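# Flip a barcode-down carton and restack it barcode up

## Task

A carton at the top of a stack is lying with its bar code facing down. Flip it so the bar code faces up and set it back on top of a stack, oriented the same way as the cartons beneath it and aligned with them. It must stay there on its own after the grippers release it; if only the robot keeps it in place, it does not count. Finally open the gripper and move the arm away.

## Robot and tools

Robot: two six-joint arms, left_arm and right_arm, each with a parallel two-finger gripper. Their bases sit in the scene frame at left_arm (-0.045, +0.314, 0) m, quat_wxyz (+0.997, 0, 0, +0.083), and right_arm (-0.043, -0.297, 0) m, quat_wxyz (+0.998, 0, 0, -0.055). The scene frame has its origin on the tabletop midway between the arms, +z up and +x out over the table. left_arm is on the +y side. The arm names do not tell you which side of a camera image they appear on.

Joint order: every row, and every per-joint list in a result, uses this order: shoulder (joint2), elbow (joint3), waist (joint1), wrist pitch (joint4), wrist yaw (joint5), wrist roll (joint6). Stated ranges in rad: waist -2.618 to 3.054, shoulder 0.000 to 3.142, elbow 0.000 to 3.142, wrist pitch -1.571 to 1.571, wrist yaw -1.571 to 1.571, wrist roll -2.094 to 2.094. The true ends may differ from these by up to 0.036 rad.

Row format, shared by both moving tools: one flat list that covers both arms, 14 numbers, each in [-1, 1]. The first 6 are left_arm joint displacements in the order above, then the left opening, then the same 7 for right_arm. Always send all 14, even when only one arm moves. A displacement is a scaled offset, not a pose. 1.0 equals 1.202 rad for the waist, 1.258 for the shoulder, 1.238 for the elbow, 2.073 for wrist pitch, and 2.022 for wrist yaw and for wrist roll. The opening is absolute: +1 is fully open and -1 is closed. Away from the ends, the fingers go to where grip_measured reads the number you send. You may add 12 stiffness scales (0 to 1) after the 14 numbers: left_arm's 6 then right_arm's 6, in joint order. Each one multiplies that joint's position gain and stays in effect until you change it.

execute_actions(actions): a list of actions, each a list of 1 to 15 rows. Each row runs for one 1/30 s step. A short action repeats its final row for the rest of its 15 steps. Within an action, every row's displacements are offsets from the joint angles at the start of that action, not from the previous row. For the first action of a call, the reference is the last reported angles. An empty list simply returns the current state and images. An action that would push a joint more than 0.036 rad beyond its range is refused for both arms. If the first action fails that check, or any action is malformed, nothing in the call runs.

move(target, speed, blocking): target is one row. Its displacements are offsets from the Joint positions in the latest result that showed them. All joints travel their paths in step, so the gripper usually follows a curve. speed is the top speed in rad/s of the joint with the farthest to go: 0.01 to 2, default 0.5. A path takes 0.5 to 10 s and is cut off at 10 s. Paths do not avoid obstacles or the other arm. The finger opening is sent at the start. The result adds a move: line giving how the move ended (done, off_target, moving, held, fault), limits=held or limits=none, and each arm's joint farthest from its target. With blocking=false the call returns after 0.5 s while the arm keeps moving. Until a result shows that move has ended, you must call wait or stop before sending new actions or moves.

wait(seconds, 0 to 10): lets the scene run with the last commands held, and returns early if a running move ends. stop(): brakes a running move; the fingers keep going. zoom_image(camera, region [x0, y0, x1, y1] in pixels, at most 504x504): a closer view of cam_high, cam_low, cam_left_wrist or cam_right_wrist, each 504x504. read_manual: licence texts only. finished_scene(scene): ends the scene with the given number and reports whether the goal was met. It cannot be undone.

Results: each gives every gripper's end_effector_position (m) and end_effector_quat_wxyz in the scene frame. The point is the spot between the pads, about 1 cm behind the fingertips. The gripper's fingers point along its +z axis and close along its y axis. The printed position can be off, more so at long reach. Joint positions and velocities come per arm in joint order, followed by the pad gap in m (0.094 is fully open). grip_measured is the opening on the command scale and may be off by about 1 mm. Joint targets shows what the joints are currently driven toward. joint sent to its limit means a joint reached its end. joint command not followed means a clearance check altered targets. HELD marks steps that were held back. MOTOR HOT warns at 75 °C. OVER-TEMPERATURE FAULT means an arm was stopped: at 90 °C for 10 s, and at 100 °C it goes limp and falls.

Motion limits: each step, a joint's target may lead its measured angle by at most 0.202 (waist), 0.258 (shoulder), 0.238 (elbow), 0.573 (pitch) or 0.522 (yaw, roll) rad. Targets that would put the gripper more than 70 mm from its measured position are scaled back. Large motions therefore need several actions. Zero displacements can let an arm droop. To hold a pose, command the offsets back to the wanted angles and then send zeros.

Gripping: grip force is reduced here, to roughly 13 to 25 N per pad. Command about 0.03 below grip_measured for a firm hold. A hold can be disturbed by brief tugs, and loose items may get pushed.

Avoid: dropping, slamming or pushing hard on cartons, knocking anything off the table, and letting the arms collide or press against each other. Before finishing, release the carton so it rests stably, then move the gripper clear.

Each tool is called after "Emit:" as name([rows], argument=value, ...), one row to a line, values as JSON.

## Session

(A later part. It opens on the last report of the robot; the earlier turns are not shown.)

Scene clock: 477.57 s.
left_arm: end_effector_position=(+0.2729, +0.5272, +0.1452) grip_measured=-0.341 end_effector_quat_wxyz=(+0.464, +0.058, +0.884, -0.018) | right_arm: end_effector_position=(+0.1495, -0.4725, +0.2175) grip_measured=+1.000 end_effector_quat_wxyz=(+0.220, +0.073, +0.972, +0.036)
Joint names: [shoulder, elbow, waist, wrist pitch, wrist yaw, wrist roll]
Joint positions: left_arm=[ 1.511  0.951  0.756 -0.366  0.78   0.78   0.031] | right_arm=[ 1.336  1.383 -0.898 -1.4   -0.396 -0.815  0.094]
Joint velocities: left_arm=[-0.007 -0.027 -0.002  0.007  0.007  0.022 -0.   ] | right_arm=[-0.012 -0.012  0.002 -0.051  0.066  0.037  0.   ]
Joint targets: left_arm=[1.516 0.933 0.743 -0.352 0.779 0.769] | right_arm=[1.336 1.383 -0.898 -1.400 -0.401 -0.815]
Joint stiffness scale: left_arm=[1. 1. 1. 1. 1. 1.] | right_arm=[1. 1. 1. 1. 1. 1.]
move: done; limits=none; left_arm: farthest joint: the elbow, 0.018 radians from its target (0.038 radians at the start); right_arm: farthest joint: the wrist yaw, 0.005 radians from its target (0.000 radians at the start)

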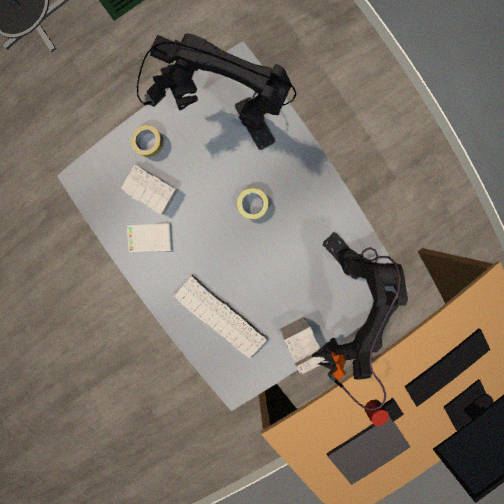

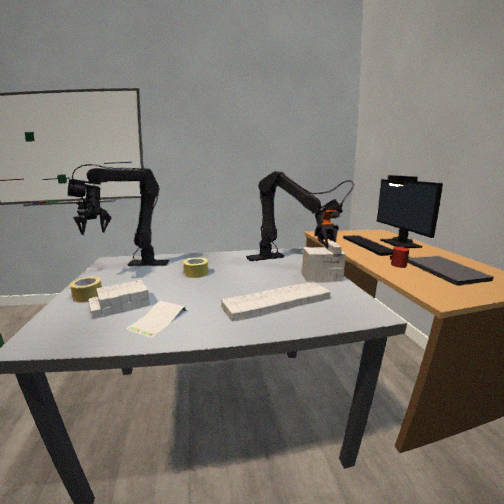

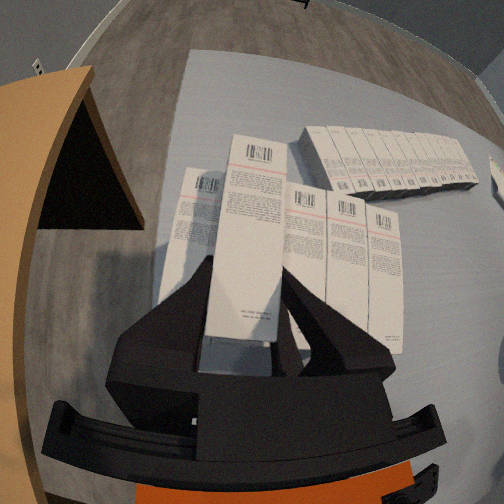

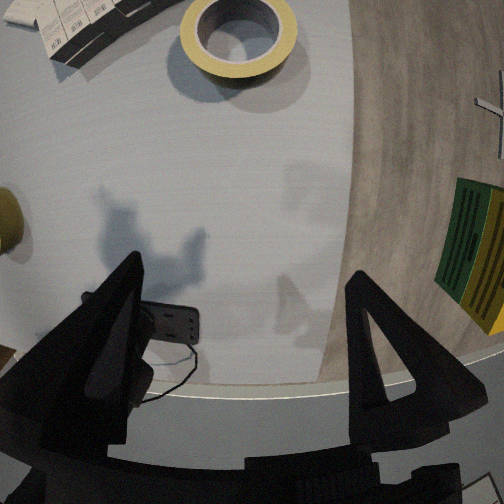

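Emit:
move(target=[0,-0.004,0,-0.0193,0,0,-0.39,0,0,0,0,0,0,1], speed=0.06)

Emit:
zoom_image(camera="cam_left_wrist", region=[130, 110, 410, 370])

Emit:
zoom_image(camera="cam_low", region=[290, 210, 360, 280])

Scene clock: 495.80 s.
left_arm: end_effector_position=(+0.2727, +0.5270, +0.1450) grip_measured=-0.341 end_effector_quat_wxyz=(+0.464, +0.057, +0.884, -0.018) | right_arm: end_effector_position=(+0.1488, -0.4730, +0.2172) grip_measured=+1.000 end_effector_quat_wxyz=(+0.218, +0.073, +0.973, +0.034)
Joint names: [shoulder, elbow, waist, wrist pitch, wrist yaw, wrist roll]
Joint positions: left_arm=[ 1.511  0.951  0.756 -0.367  0.78   0.779  0.031] | right_arm=[ 1.336  1.383 -0.898 -1.4   -0.391 -0.815  0.094]
Joint velocities: left_arm=[-0.027 -0.007  0.012 -0.022  0.007  0.051 -0.   ] | right_arm=[-0.007  0.007 -0.007 -0.037  0.007 -0.007  0.   ]
Joint targets: left_arm=[1.511 0.946 0.756 -0.406 0.780 0.779] | right_arm=[1.336 1.383 -0.898 -1.400 -0.396 -0.815]
Joint stiffness scale: left_arm=[1. 1. 1. 1. 1. 1.] | right_arm=[1. 1. 1. 1. 1. 1.]
move: off_target (left_arm); limits=none; left_arm: farthest joint: the wrist pitch, 0.039 radians from its target (0.041 radians at the start); right_arm: farthest joint: the wrist yaw, 0.005 radians from its target (0.000 radians at the start)

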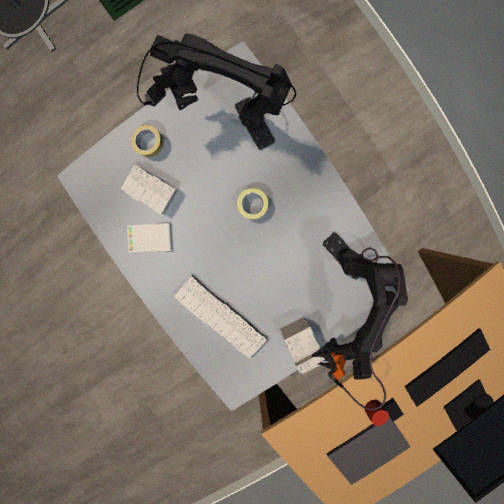

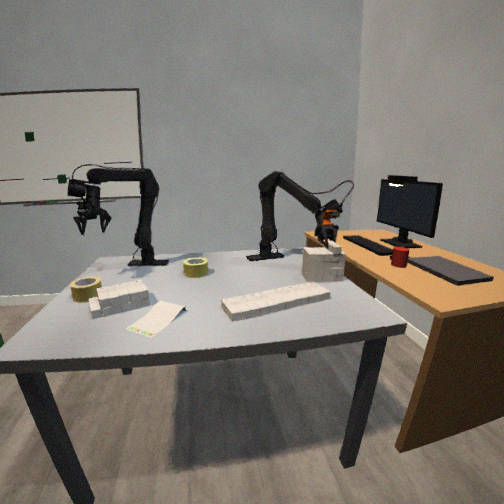

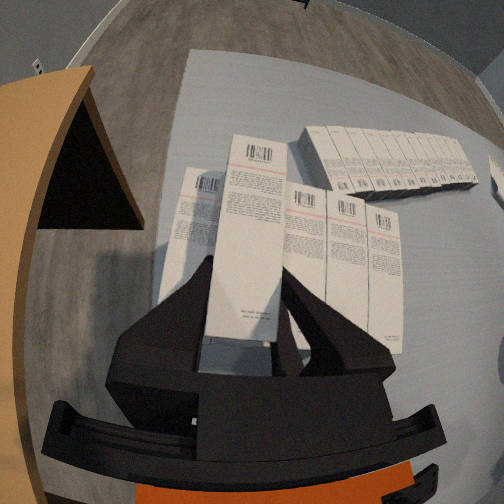

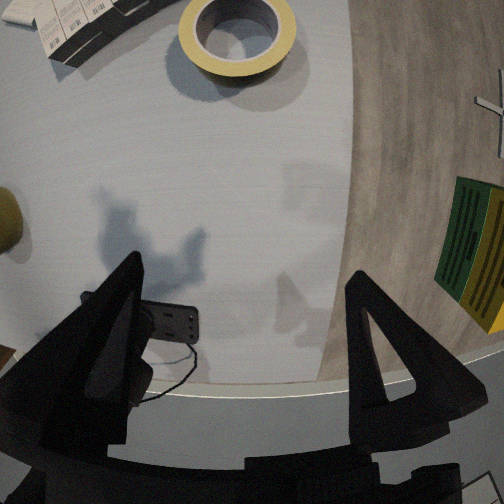

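Region (130, 110, 410, 370) of cam_left_wrist's 504x504 image, scaled by 1.800, with more detail than that image has; it fills the top 468 rows of this view, and the rest is white.

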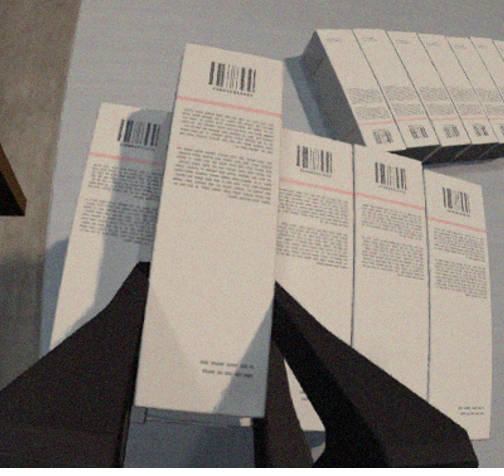

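Region (290, 210, 360, 280) of cam_low's 504x504 image, scaled by 7.200, with more detail than that image has.

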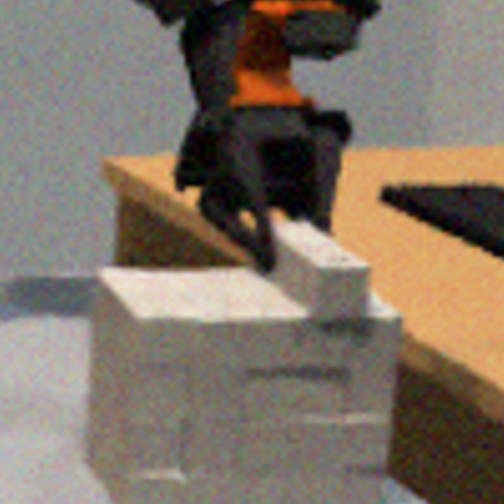

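Emit:
zoom_image(camera="cam_high", region=[265, 305, 345, 385])

Region (265, 305, 345, 385) of cam_high's 504x504 image, scaled by 6.300, with more detail than that image has.

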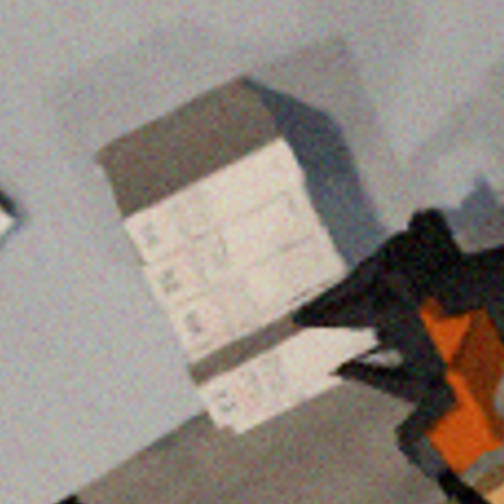

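Emit:
move(target=[-0.039,0,-0.0125,-0.016,0,0,-0.39,0,0,0,0,0,0,1], speed=0.08)

Scene clock: 518.23 s.
left_arm: end_effector_position=(+0.2700, +0.5247, +0.1475) grip_measured=-0.341 end_effector_quat_wxyz=(+0.461, +0.055, +0.886, -0.018) | right_arm: end_effector_position=(+0.1482, -0.4735, +0.2168) grip_measured=+1.000 end_effector_quat_wxyz=(+0.216, +0.073, +0.973, +0.033)
Joint names: [shoulder, elbow, waist, wrist pitch, wrist yaw, wrist roll]
Joint positions: left_arm=[ 1.494  0.951  0.756 -0.389  0.774  0.779  0.031] | right_arm=[ 1.336  1.383 -0.898 -1.4   -0.386 -0.815  0.094]
Joint velocities: left_arm=[-0.017  0.002 -0.002 -0.051 -0.022  0.022  0.001] | right_arm=[-0.002  0.002 -0.017 -0.007  0.022  0.022  0.   ]
Joint targets: left_arm=[1.462 0.951 0.741 -0.400 0.780 0.779] | right_arm=[1.336 1.383 -0.898 -1.400 -0.391 -0.815]
Joint stiffness scale: left_arm=[1. 1. 1. 1. 1. 1.] | right_arm=[1. 1. 1. 1. 1. 1.]
move: off_target (left_arm); limits=none; left_arm: farthest joint: the shoulder, 0.033 radians from its target (0.049 radians at the start); right_arm: farthest joint: the wrist yaw, 0.005 radians from its target (0.000 radians at the start)

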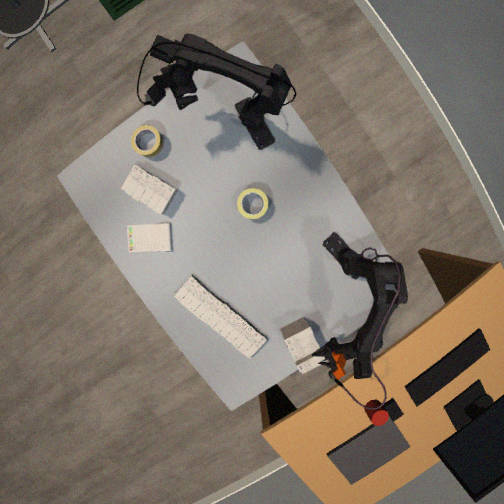

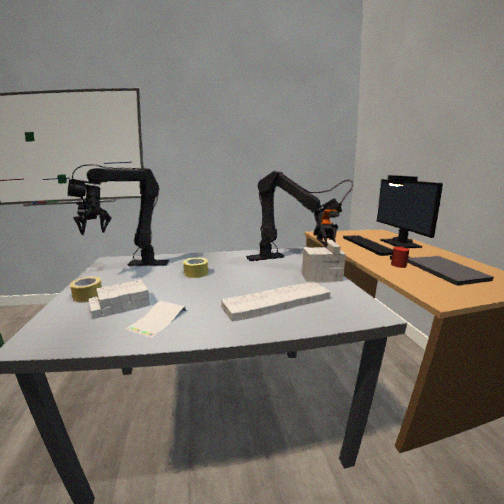

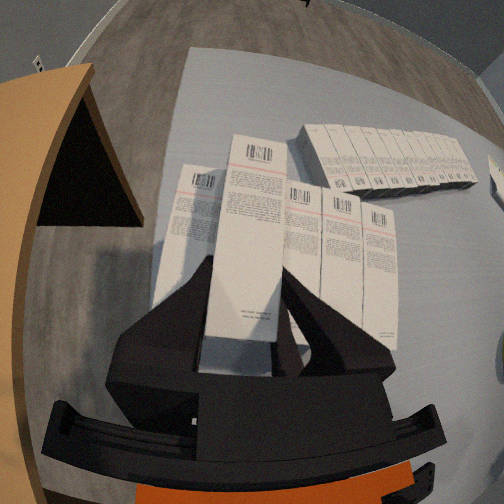

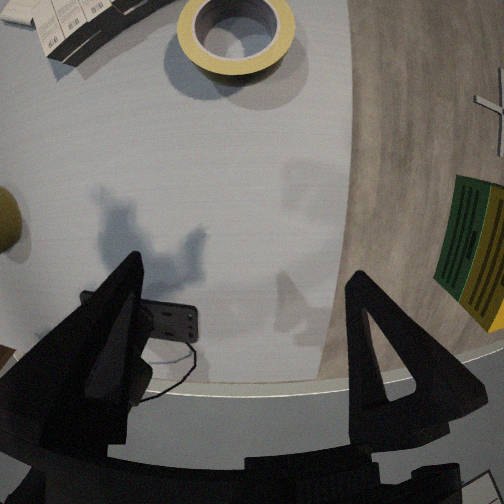

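Emit:
execute_actions([
  [[-0.02,0,-0.0165,-0.004,0.003,0,-0.39,0,0,0,0,0,0,1]],
])

Emit:
zoom_image(camera="cam_high", region=[265, 305, 345, 385])

Emit:
zoom_image(camera="cam_low", region=[290, 210, 360, 280])

Scene clock: 524.40 s.
left_arm: end_effector_position=(+0.2717, +0.5220, +0.1474) grip_measured=-0.341 end_effector_quat_wxyz=(+0.460, +0.059, +0.886, -0.020) | right_arm: end_effector_position=(+0.1475, -0.4740, +0.2165) grip_measured=+1.000 end_effector_quat_wxyz=(+0.214, +0.074, +0.974, +0.031)
Joint names: [shoulder, elbow, waist, wrist pitch, wrist yaw, wrist roll]
Joint positions: left_arm=[ 1.494  0.951  0.747 -0.39   0.773  0.779  0.031] | right_arm=[ 1.336  1.383 -0.898 -1.4   -0.381 -0.815  0.094]
Joint velocities: left_arm=[-0.022  0.007 -0.012 -0.066  0.051 -0.051  0.   ] | right_arm=[-0.012  0.012  0.002  0.007 -0.095  0.051  0.   ]
Joint targets: left_arm=[1.469 0.951 0.736 -0.398 0.780 0.779] | right_arm=[1.336 1.383 -0.898 -1.400 -0.386 -0.815]
Joint stiffness scale: left_arm=[1. 1. 1. 1. 1. 1.] | right_arm=[1. 1. 1. 1. 1. 1.]
Step readings (joint positions):
0: left_arm=[1.494 0.951 0.756 -0.390 0.774 0.779] | right_arm=[1.336 1.383 -0.898 -1.400 -0.386 -0.815]
1: left_arm=[1.494 0.951 0.755 -0.390 0.773 0.779] | right_arm=[1.336 1.383 -0.898 -1.400 -0.385 -0.815]
2: left_arm=[1.494 0.951 0.753 -0.390 0.773 0.779] | right_arm=[1.336 1.383 -0.898 -1.400 -0.384 -0.815]
4: left_arm=[1.494 0.951 0.750 -0.390 0.773 0.779] | right_arm=[1.336 1.383 -0.898 -1.400 -0.383 -0.815]
8: left_arm=[1.494 0.951 0.747 -0.390 0.773 0.779] | right_arm=[1.336 1.383 -0.898 -1.400 -0.382 -0.815]
15: Joint positions above

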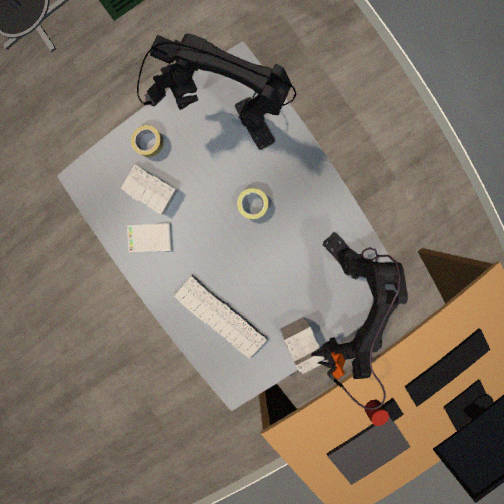

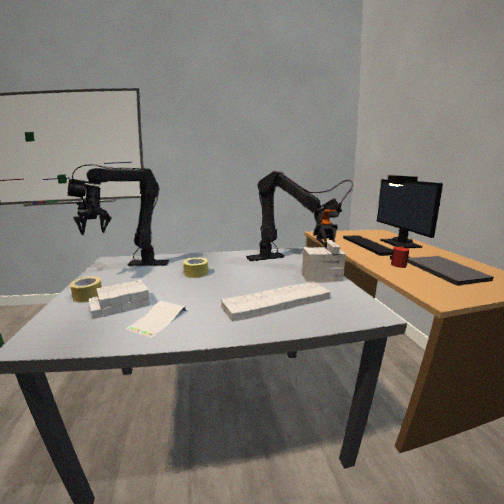

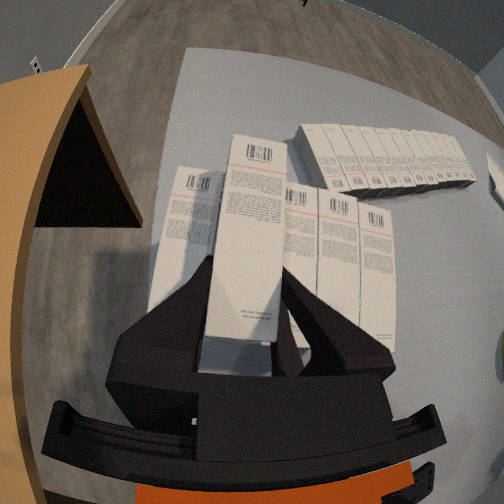

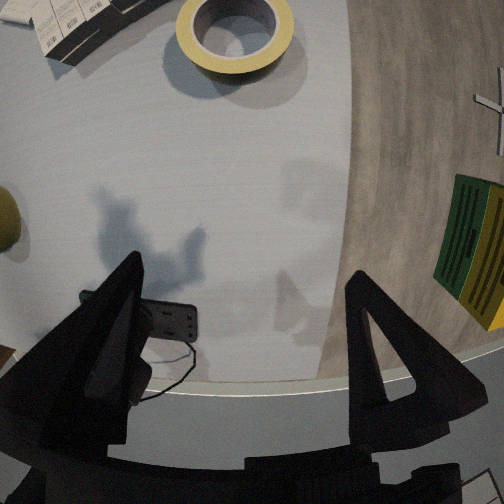

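Region (265, 305, 345, 385) of cam_high's 504x504 image, scaled by 6.300, with more detail than that image has.

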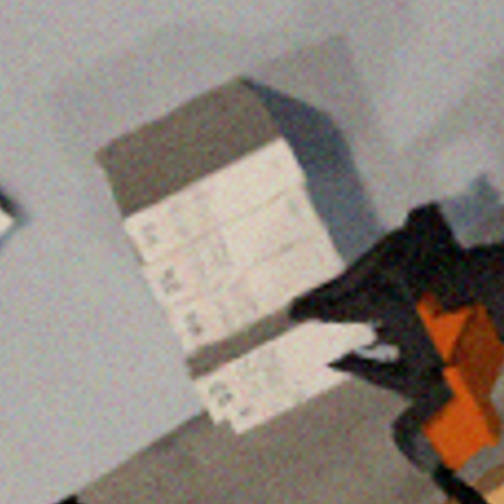

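Region (290, 210, 360, 280) of cam_low's 504x504 image, scaled by 7.200, with more detail than that image has.

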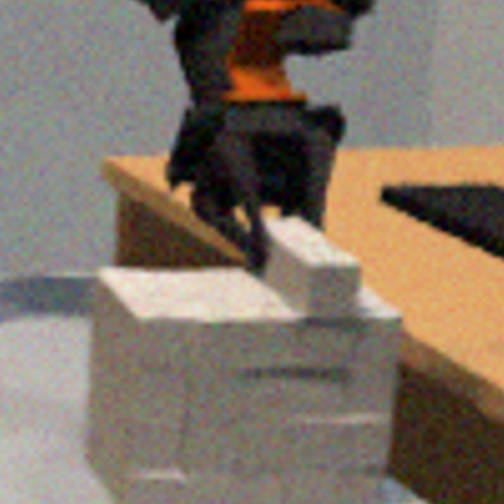

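Emit:
execute_actions([
  [[-0.02,-0.012,-0.008,-0.004,0.003,0,-0.39,0,0,0,0,0,0,1],[-0.02,-0.013,-0.008,-0.004,0.003,0,-0.39,0,0,0,0,0,0,1],[-0.02,-0.014,-0.008,-0.004,0.003,0,-0.39,0,0,0,0,0,0,1],[-0.02,-0.015,-0.008,-0.004,0.003,0,-0.39,0,0,0,0,0,0,1],[-0.02,-0.016,-0.008,-0.004,0.003,0,-0.39,0,0,0,0,0,0,1],[-0.02,-0.017,-0.008,-0.004,0.003,0,-0.39,0,0,0,0,0,0,1],[-0.02,-0.018,-0.008,-0.004,0.003,0,-0.39,0,0,0,0,0,0,1]],
  [[0,0,0,0,0,0,-0.32,0,0,0,0,0,0,1],[0,0,0,0,0,0,-0.28,0,0,0,0,0,0,1],[0,0,0,0,0,0,-0.24,0,0,0,0,0,0,1],[0,0,0,0,0,0,-0.15,0,0,0,0,0,0,1],[0,0,0,0,0,0,0,0,0,0,0,0,0,1],[0,0,0,0,0,0,0.3,0,0,0,0,0,0,1]],
])

Emit:
zoom_image(camera="cam_low", region=[290, 210, 360, 280])

Scene clock: 533.53 s.
left_arm: end_effector_position=(+0.2716, +0.5223, +0.1472) grip_measured=+0.298 end_effector_quat_wxyz=(+0.460, +0.059, +0.886, -0.019) | right_arm: end_effector_position=(+0.1463, -0.4749, +0.2159) grip_measured=+1.000 end_effector_quat_wxyz=(+0.210, +0.074, +0.974, +0.028)
Joint names: [shoulder, elbow, waist, wrist pitch, wrist yaw, wrist roll]
Joint positions: left_arm=[ 1.494  0.951  0.747 -0.39   0.771  0.779  0.061] | right_arm=[ 1.336  1.383 -0.898 -1.4   -0.372 -0.815  0.094]
Joint velocities: left_arm=[ 0.002 -0.012 -0.007 -0.11   0.007  0.081 -0.001] | right_arm=[-0.007  0.002 -0.002 -0.007  0.051 -0.022  0.   ]
Joint targets: left_arm=[1.494 0.951 0.747 -0.390 0.772 0.779] | right_arm=[1.336 1.383 -0.898 -1.400 -0.376 -0.815]
Joint stiffness scale: left_arm=[1. 1. 1. 1. 1. 1.] | right_arm=[1. 1. 1. 1. 1. 1.]
Step readings (joint positions; steps 1 to 15: 1st action; 16 to 30: 2nd action):
0: left_arm=[1.494 0.951 0.747 -0.390 0.773 0.779] | right_arm=[1.336 1.383 -0.898 -1.400 -0.381 -0.815]
1: left_arm=[1.494 0.951 0.747 -0.390 0.773 0.779] | right_arm=[1.336 1.383 -0.898 -1.400 -0.380 -0.815]
2: left_arm=[1.494 0.951 0.747 -0.390 0.773 0.779] | right_arm=[1.336 1.383 -0.898 -1.400 -0.379 -0.815]
4: left_arm=[1.494 0.951 0.747 -0.390 0.773 0.779] | right_arm=[1.336 1.383 -0.898 -1.400 -0.378 -0.815]
8: left_arm=[1.494 0.951 0.747 -0.390 0.772 0.779] | right_arm=[1.336 1.383 -0.898 -1.400 -0.377 -0.815]
15: left_arm=[1.494 0.951 0.747 -0.390 0.772 0.779] | right_arm=[1.336 1.383 -0.898 -1.400 -0.376 -0.815]
16: left_arm=[1.494 0.951 0.747 -0.390 0.772 0.779] | right_arm=[1.336 1.383 -0.898 -1.400 -0.376 -0.815]
17: left_arm=[1.494 0.951 0.747 -0.390 0.771 0.779] | right_arm=[1.336 1.383 -0.898 -1.400 -0.375 -0.815]
19: left_arm=[1.494 0.951 0.747 -0.390 0.771 0.779] | right_arm=[1.336 1.383 -0.898 -1.400 -0.374 -0.815]
23: left_arm=[1.494 0.951 0.747 -0.390 0.771 0.779] | right_arm=[1.336 1.383 -0.898 -1.400 -0.372 -0.815]
30: Joint positions above

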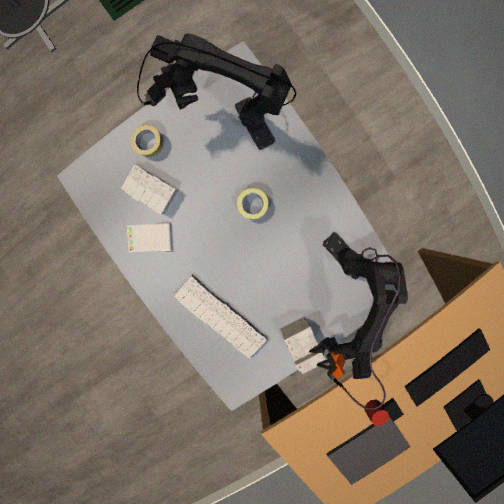

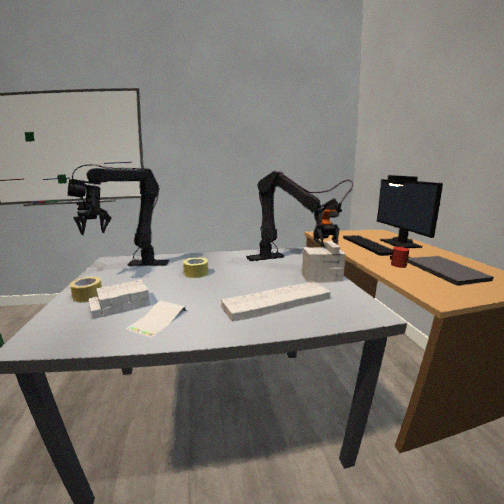

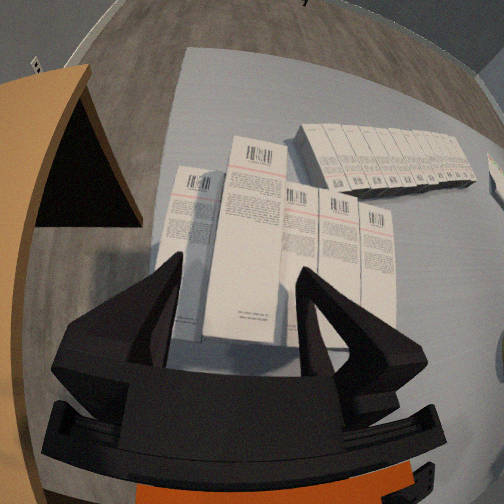

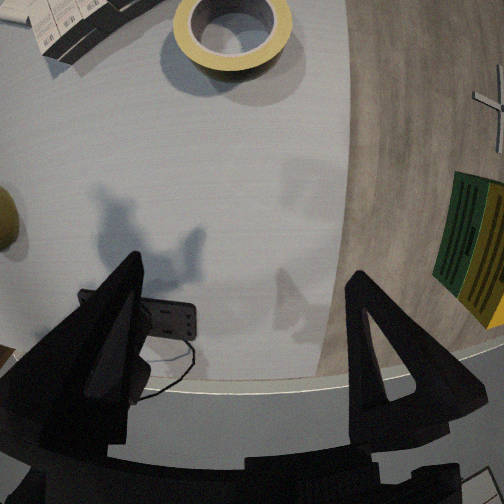

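Region (290, 210, 360, 280) of cam_low's 504x504 image, scaled by 7.200, with more detail than that image has.

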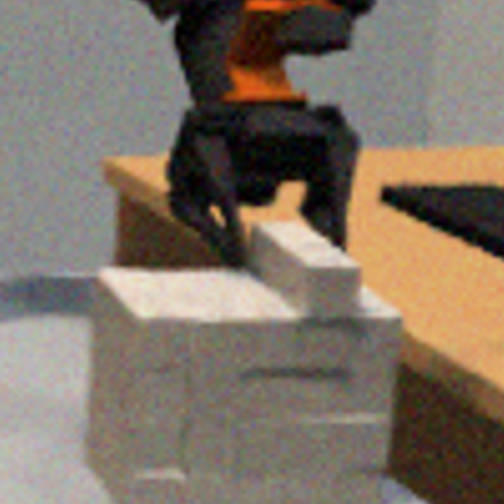

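Emit:
move(target=[-0.09,0.185,0.125,-0.222,0.05,0.12,1,0,0,0,0,0,0,1], speed=0.5)

Emit:
zoom_image(camera="cam_left_wrist", region=[110, 80, 390, 340])

Emit:
zoom_image(camera="cam_high", region=[265, 305, 345, 385])

Scene clock: 542.57 s.
left_arm: end_effector_position=(+0.2268, +0.5221, +0.2071) grip_measured=+1.000 end_effector_quat_wxyz=(+0.455, +0.079, +0.887, -0.021) | right_arm: end_effector_position=(+0.1457, -0.4754, +0.2156) grip_measured=+1.000 end_effector_quat_wxyz=(+0.209, +0.075, +0.975, +0.027)
Joint names: [shoulder, elbow, waist, wrist pitch, wrist yaw, wrist roll]
Joint positions: left_arm=[ 1.407  1.146  0.887 -0.832  0.851  1.01   0.094] | right_arm=[ 1.336  1.383 -0.898 -1.4   -0.367 -0.815  0.094]
Joint velocities: left_arm=[-0.012  0.007  0.012  0.037 -0.007 -0.022  0.   ] | right_arm=[ 0.002 -0.007 -0.002 -0.022 -0.007  0.007  0.   ]
Joint targets: left_arm=[1.382 1.180 0.898 -0.850 0.872 1.022] | right_arm=[1.336 1.383 -0.898 -1.400 -0.372 -0.815]
Joint stiffness scale: left_arm=[1. 1. 1. 1. 1. 1.] | right_arm=[1. 1. 1. 1. 1. 1.]
move: off_target (left_arm); limits=none; left_arm: farthest joint: the elbow, 0.034 radians from its target (0.229 radians at the start); right_arm: farthest joint: the wrist yaw, 0.005 radians from its target (0.001 radians at the start)

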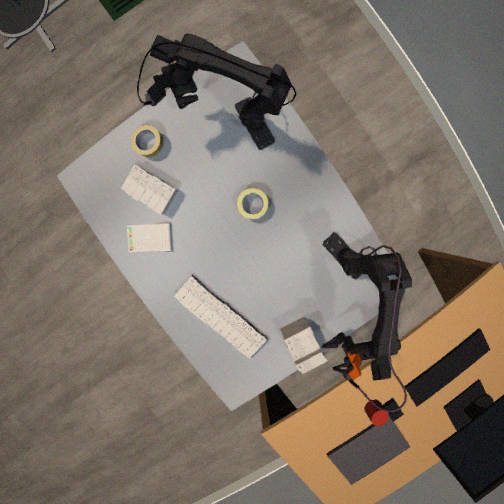

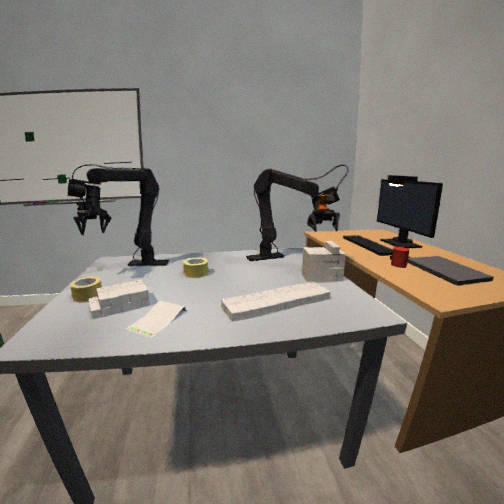

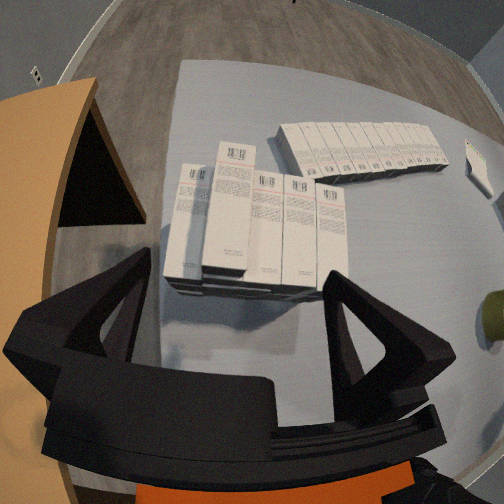

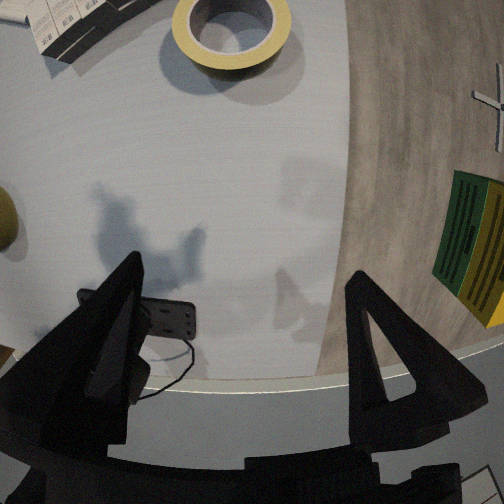

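Region (110, 80, 390, 340) of cam_left_wrist's 504x504 image, scaled by 1.800, with more detail than that image has; it fills the top 468 rows of this view, and the rest is white.

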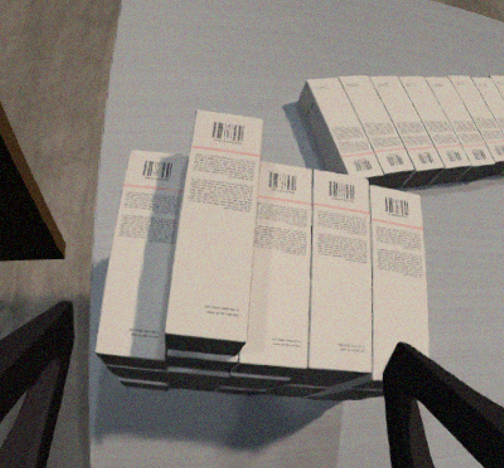

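Region (265, 305, 345, 385) of cam_high's 504x504 image, scaled by 6.300, with more detail than that image has.

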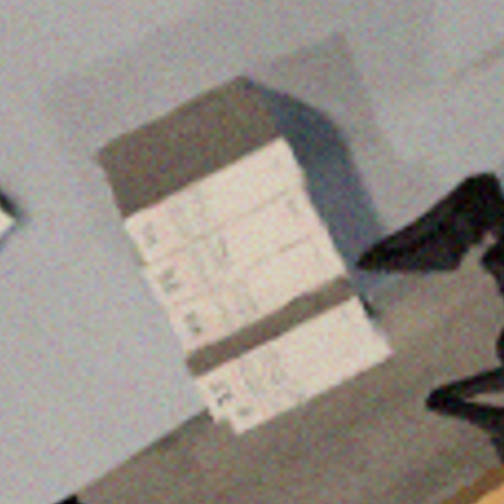

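Well aligned.

Emit:
finished_scene(scene=1)

The scene is finished: the task was done.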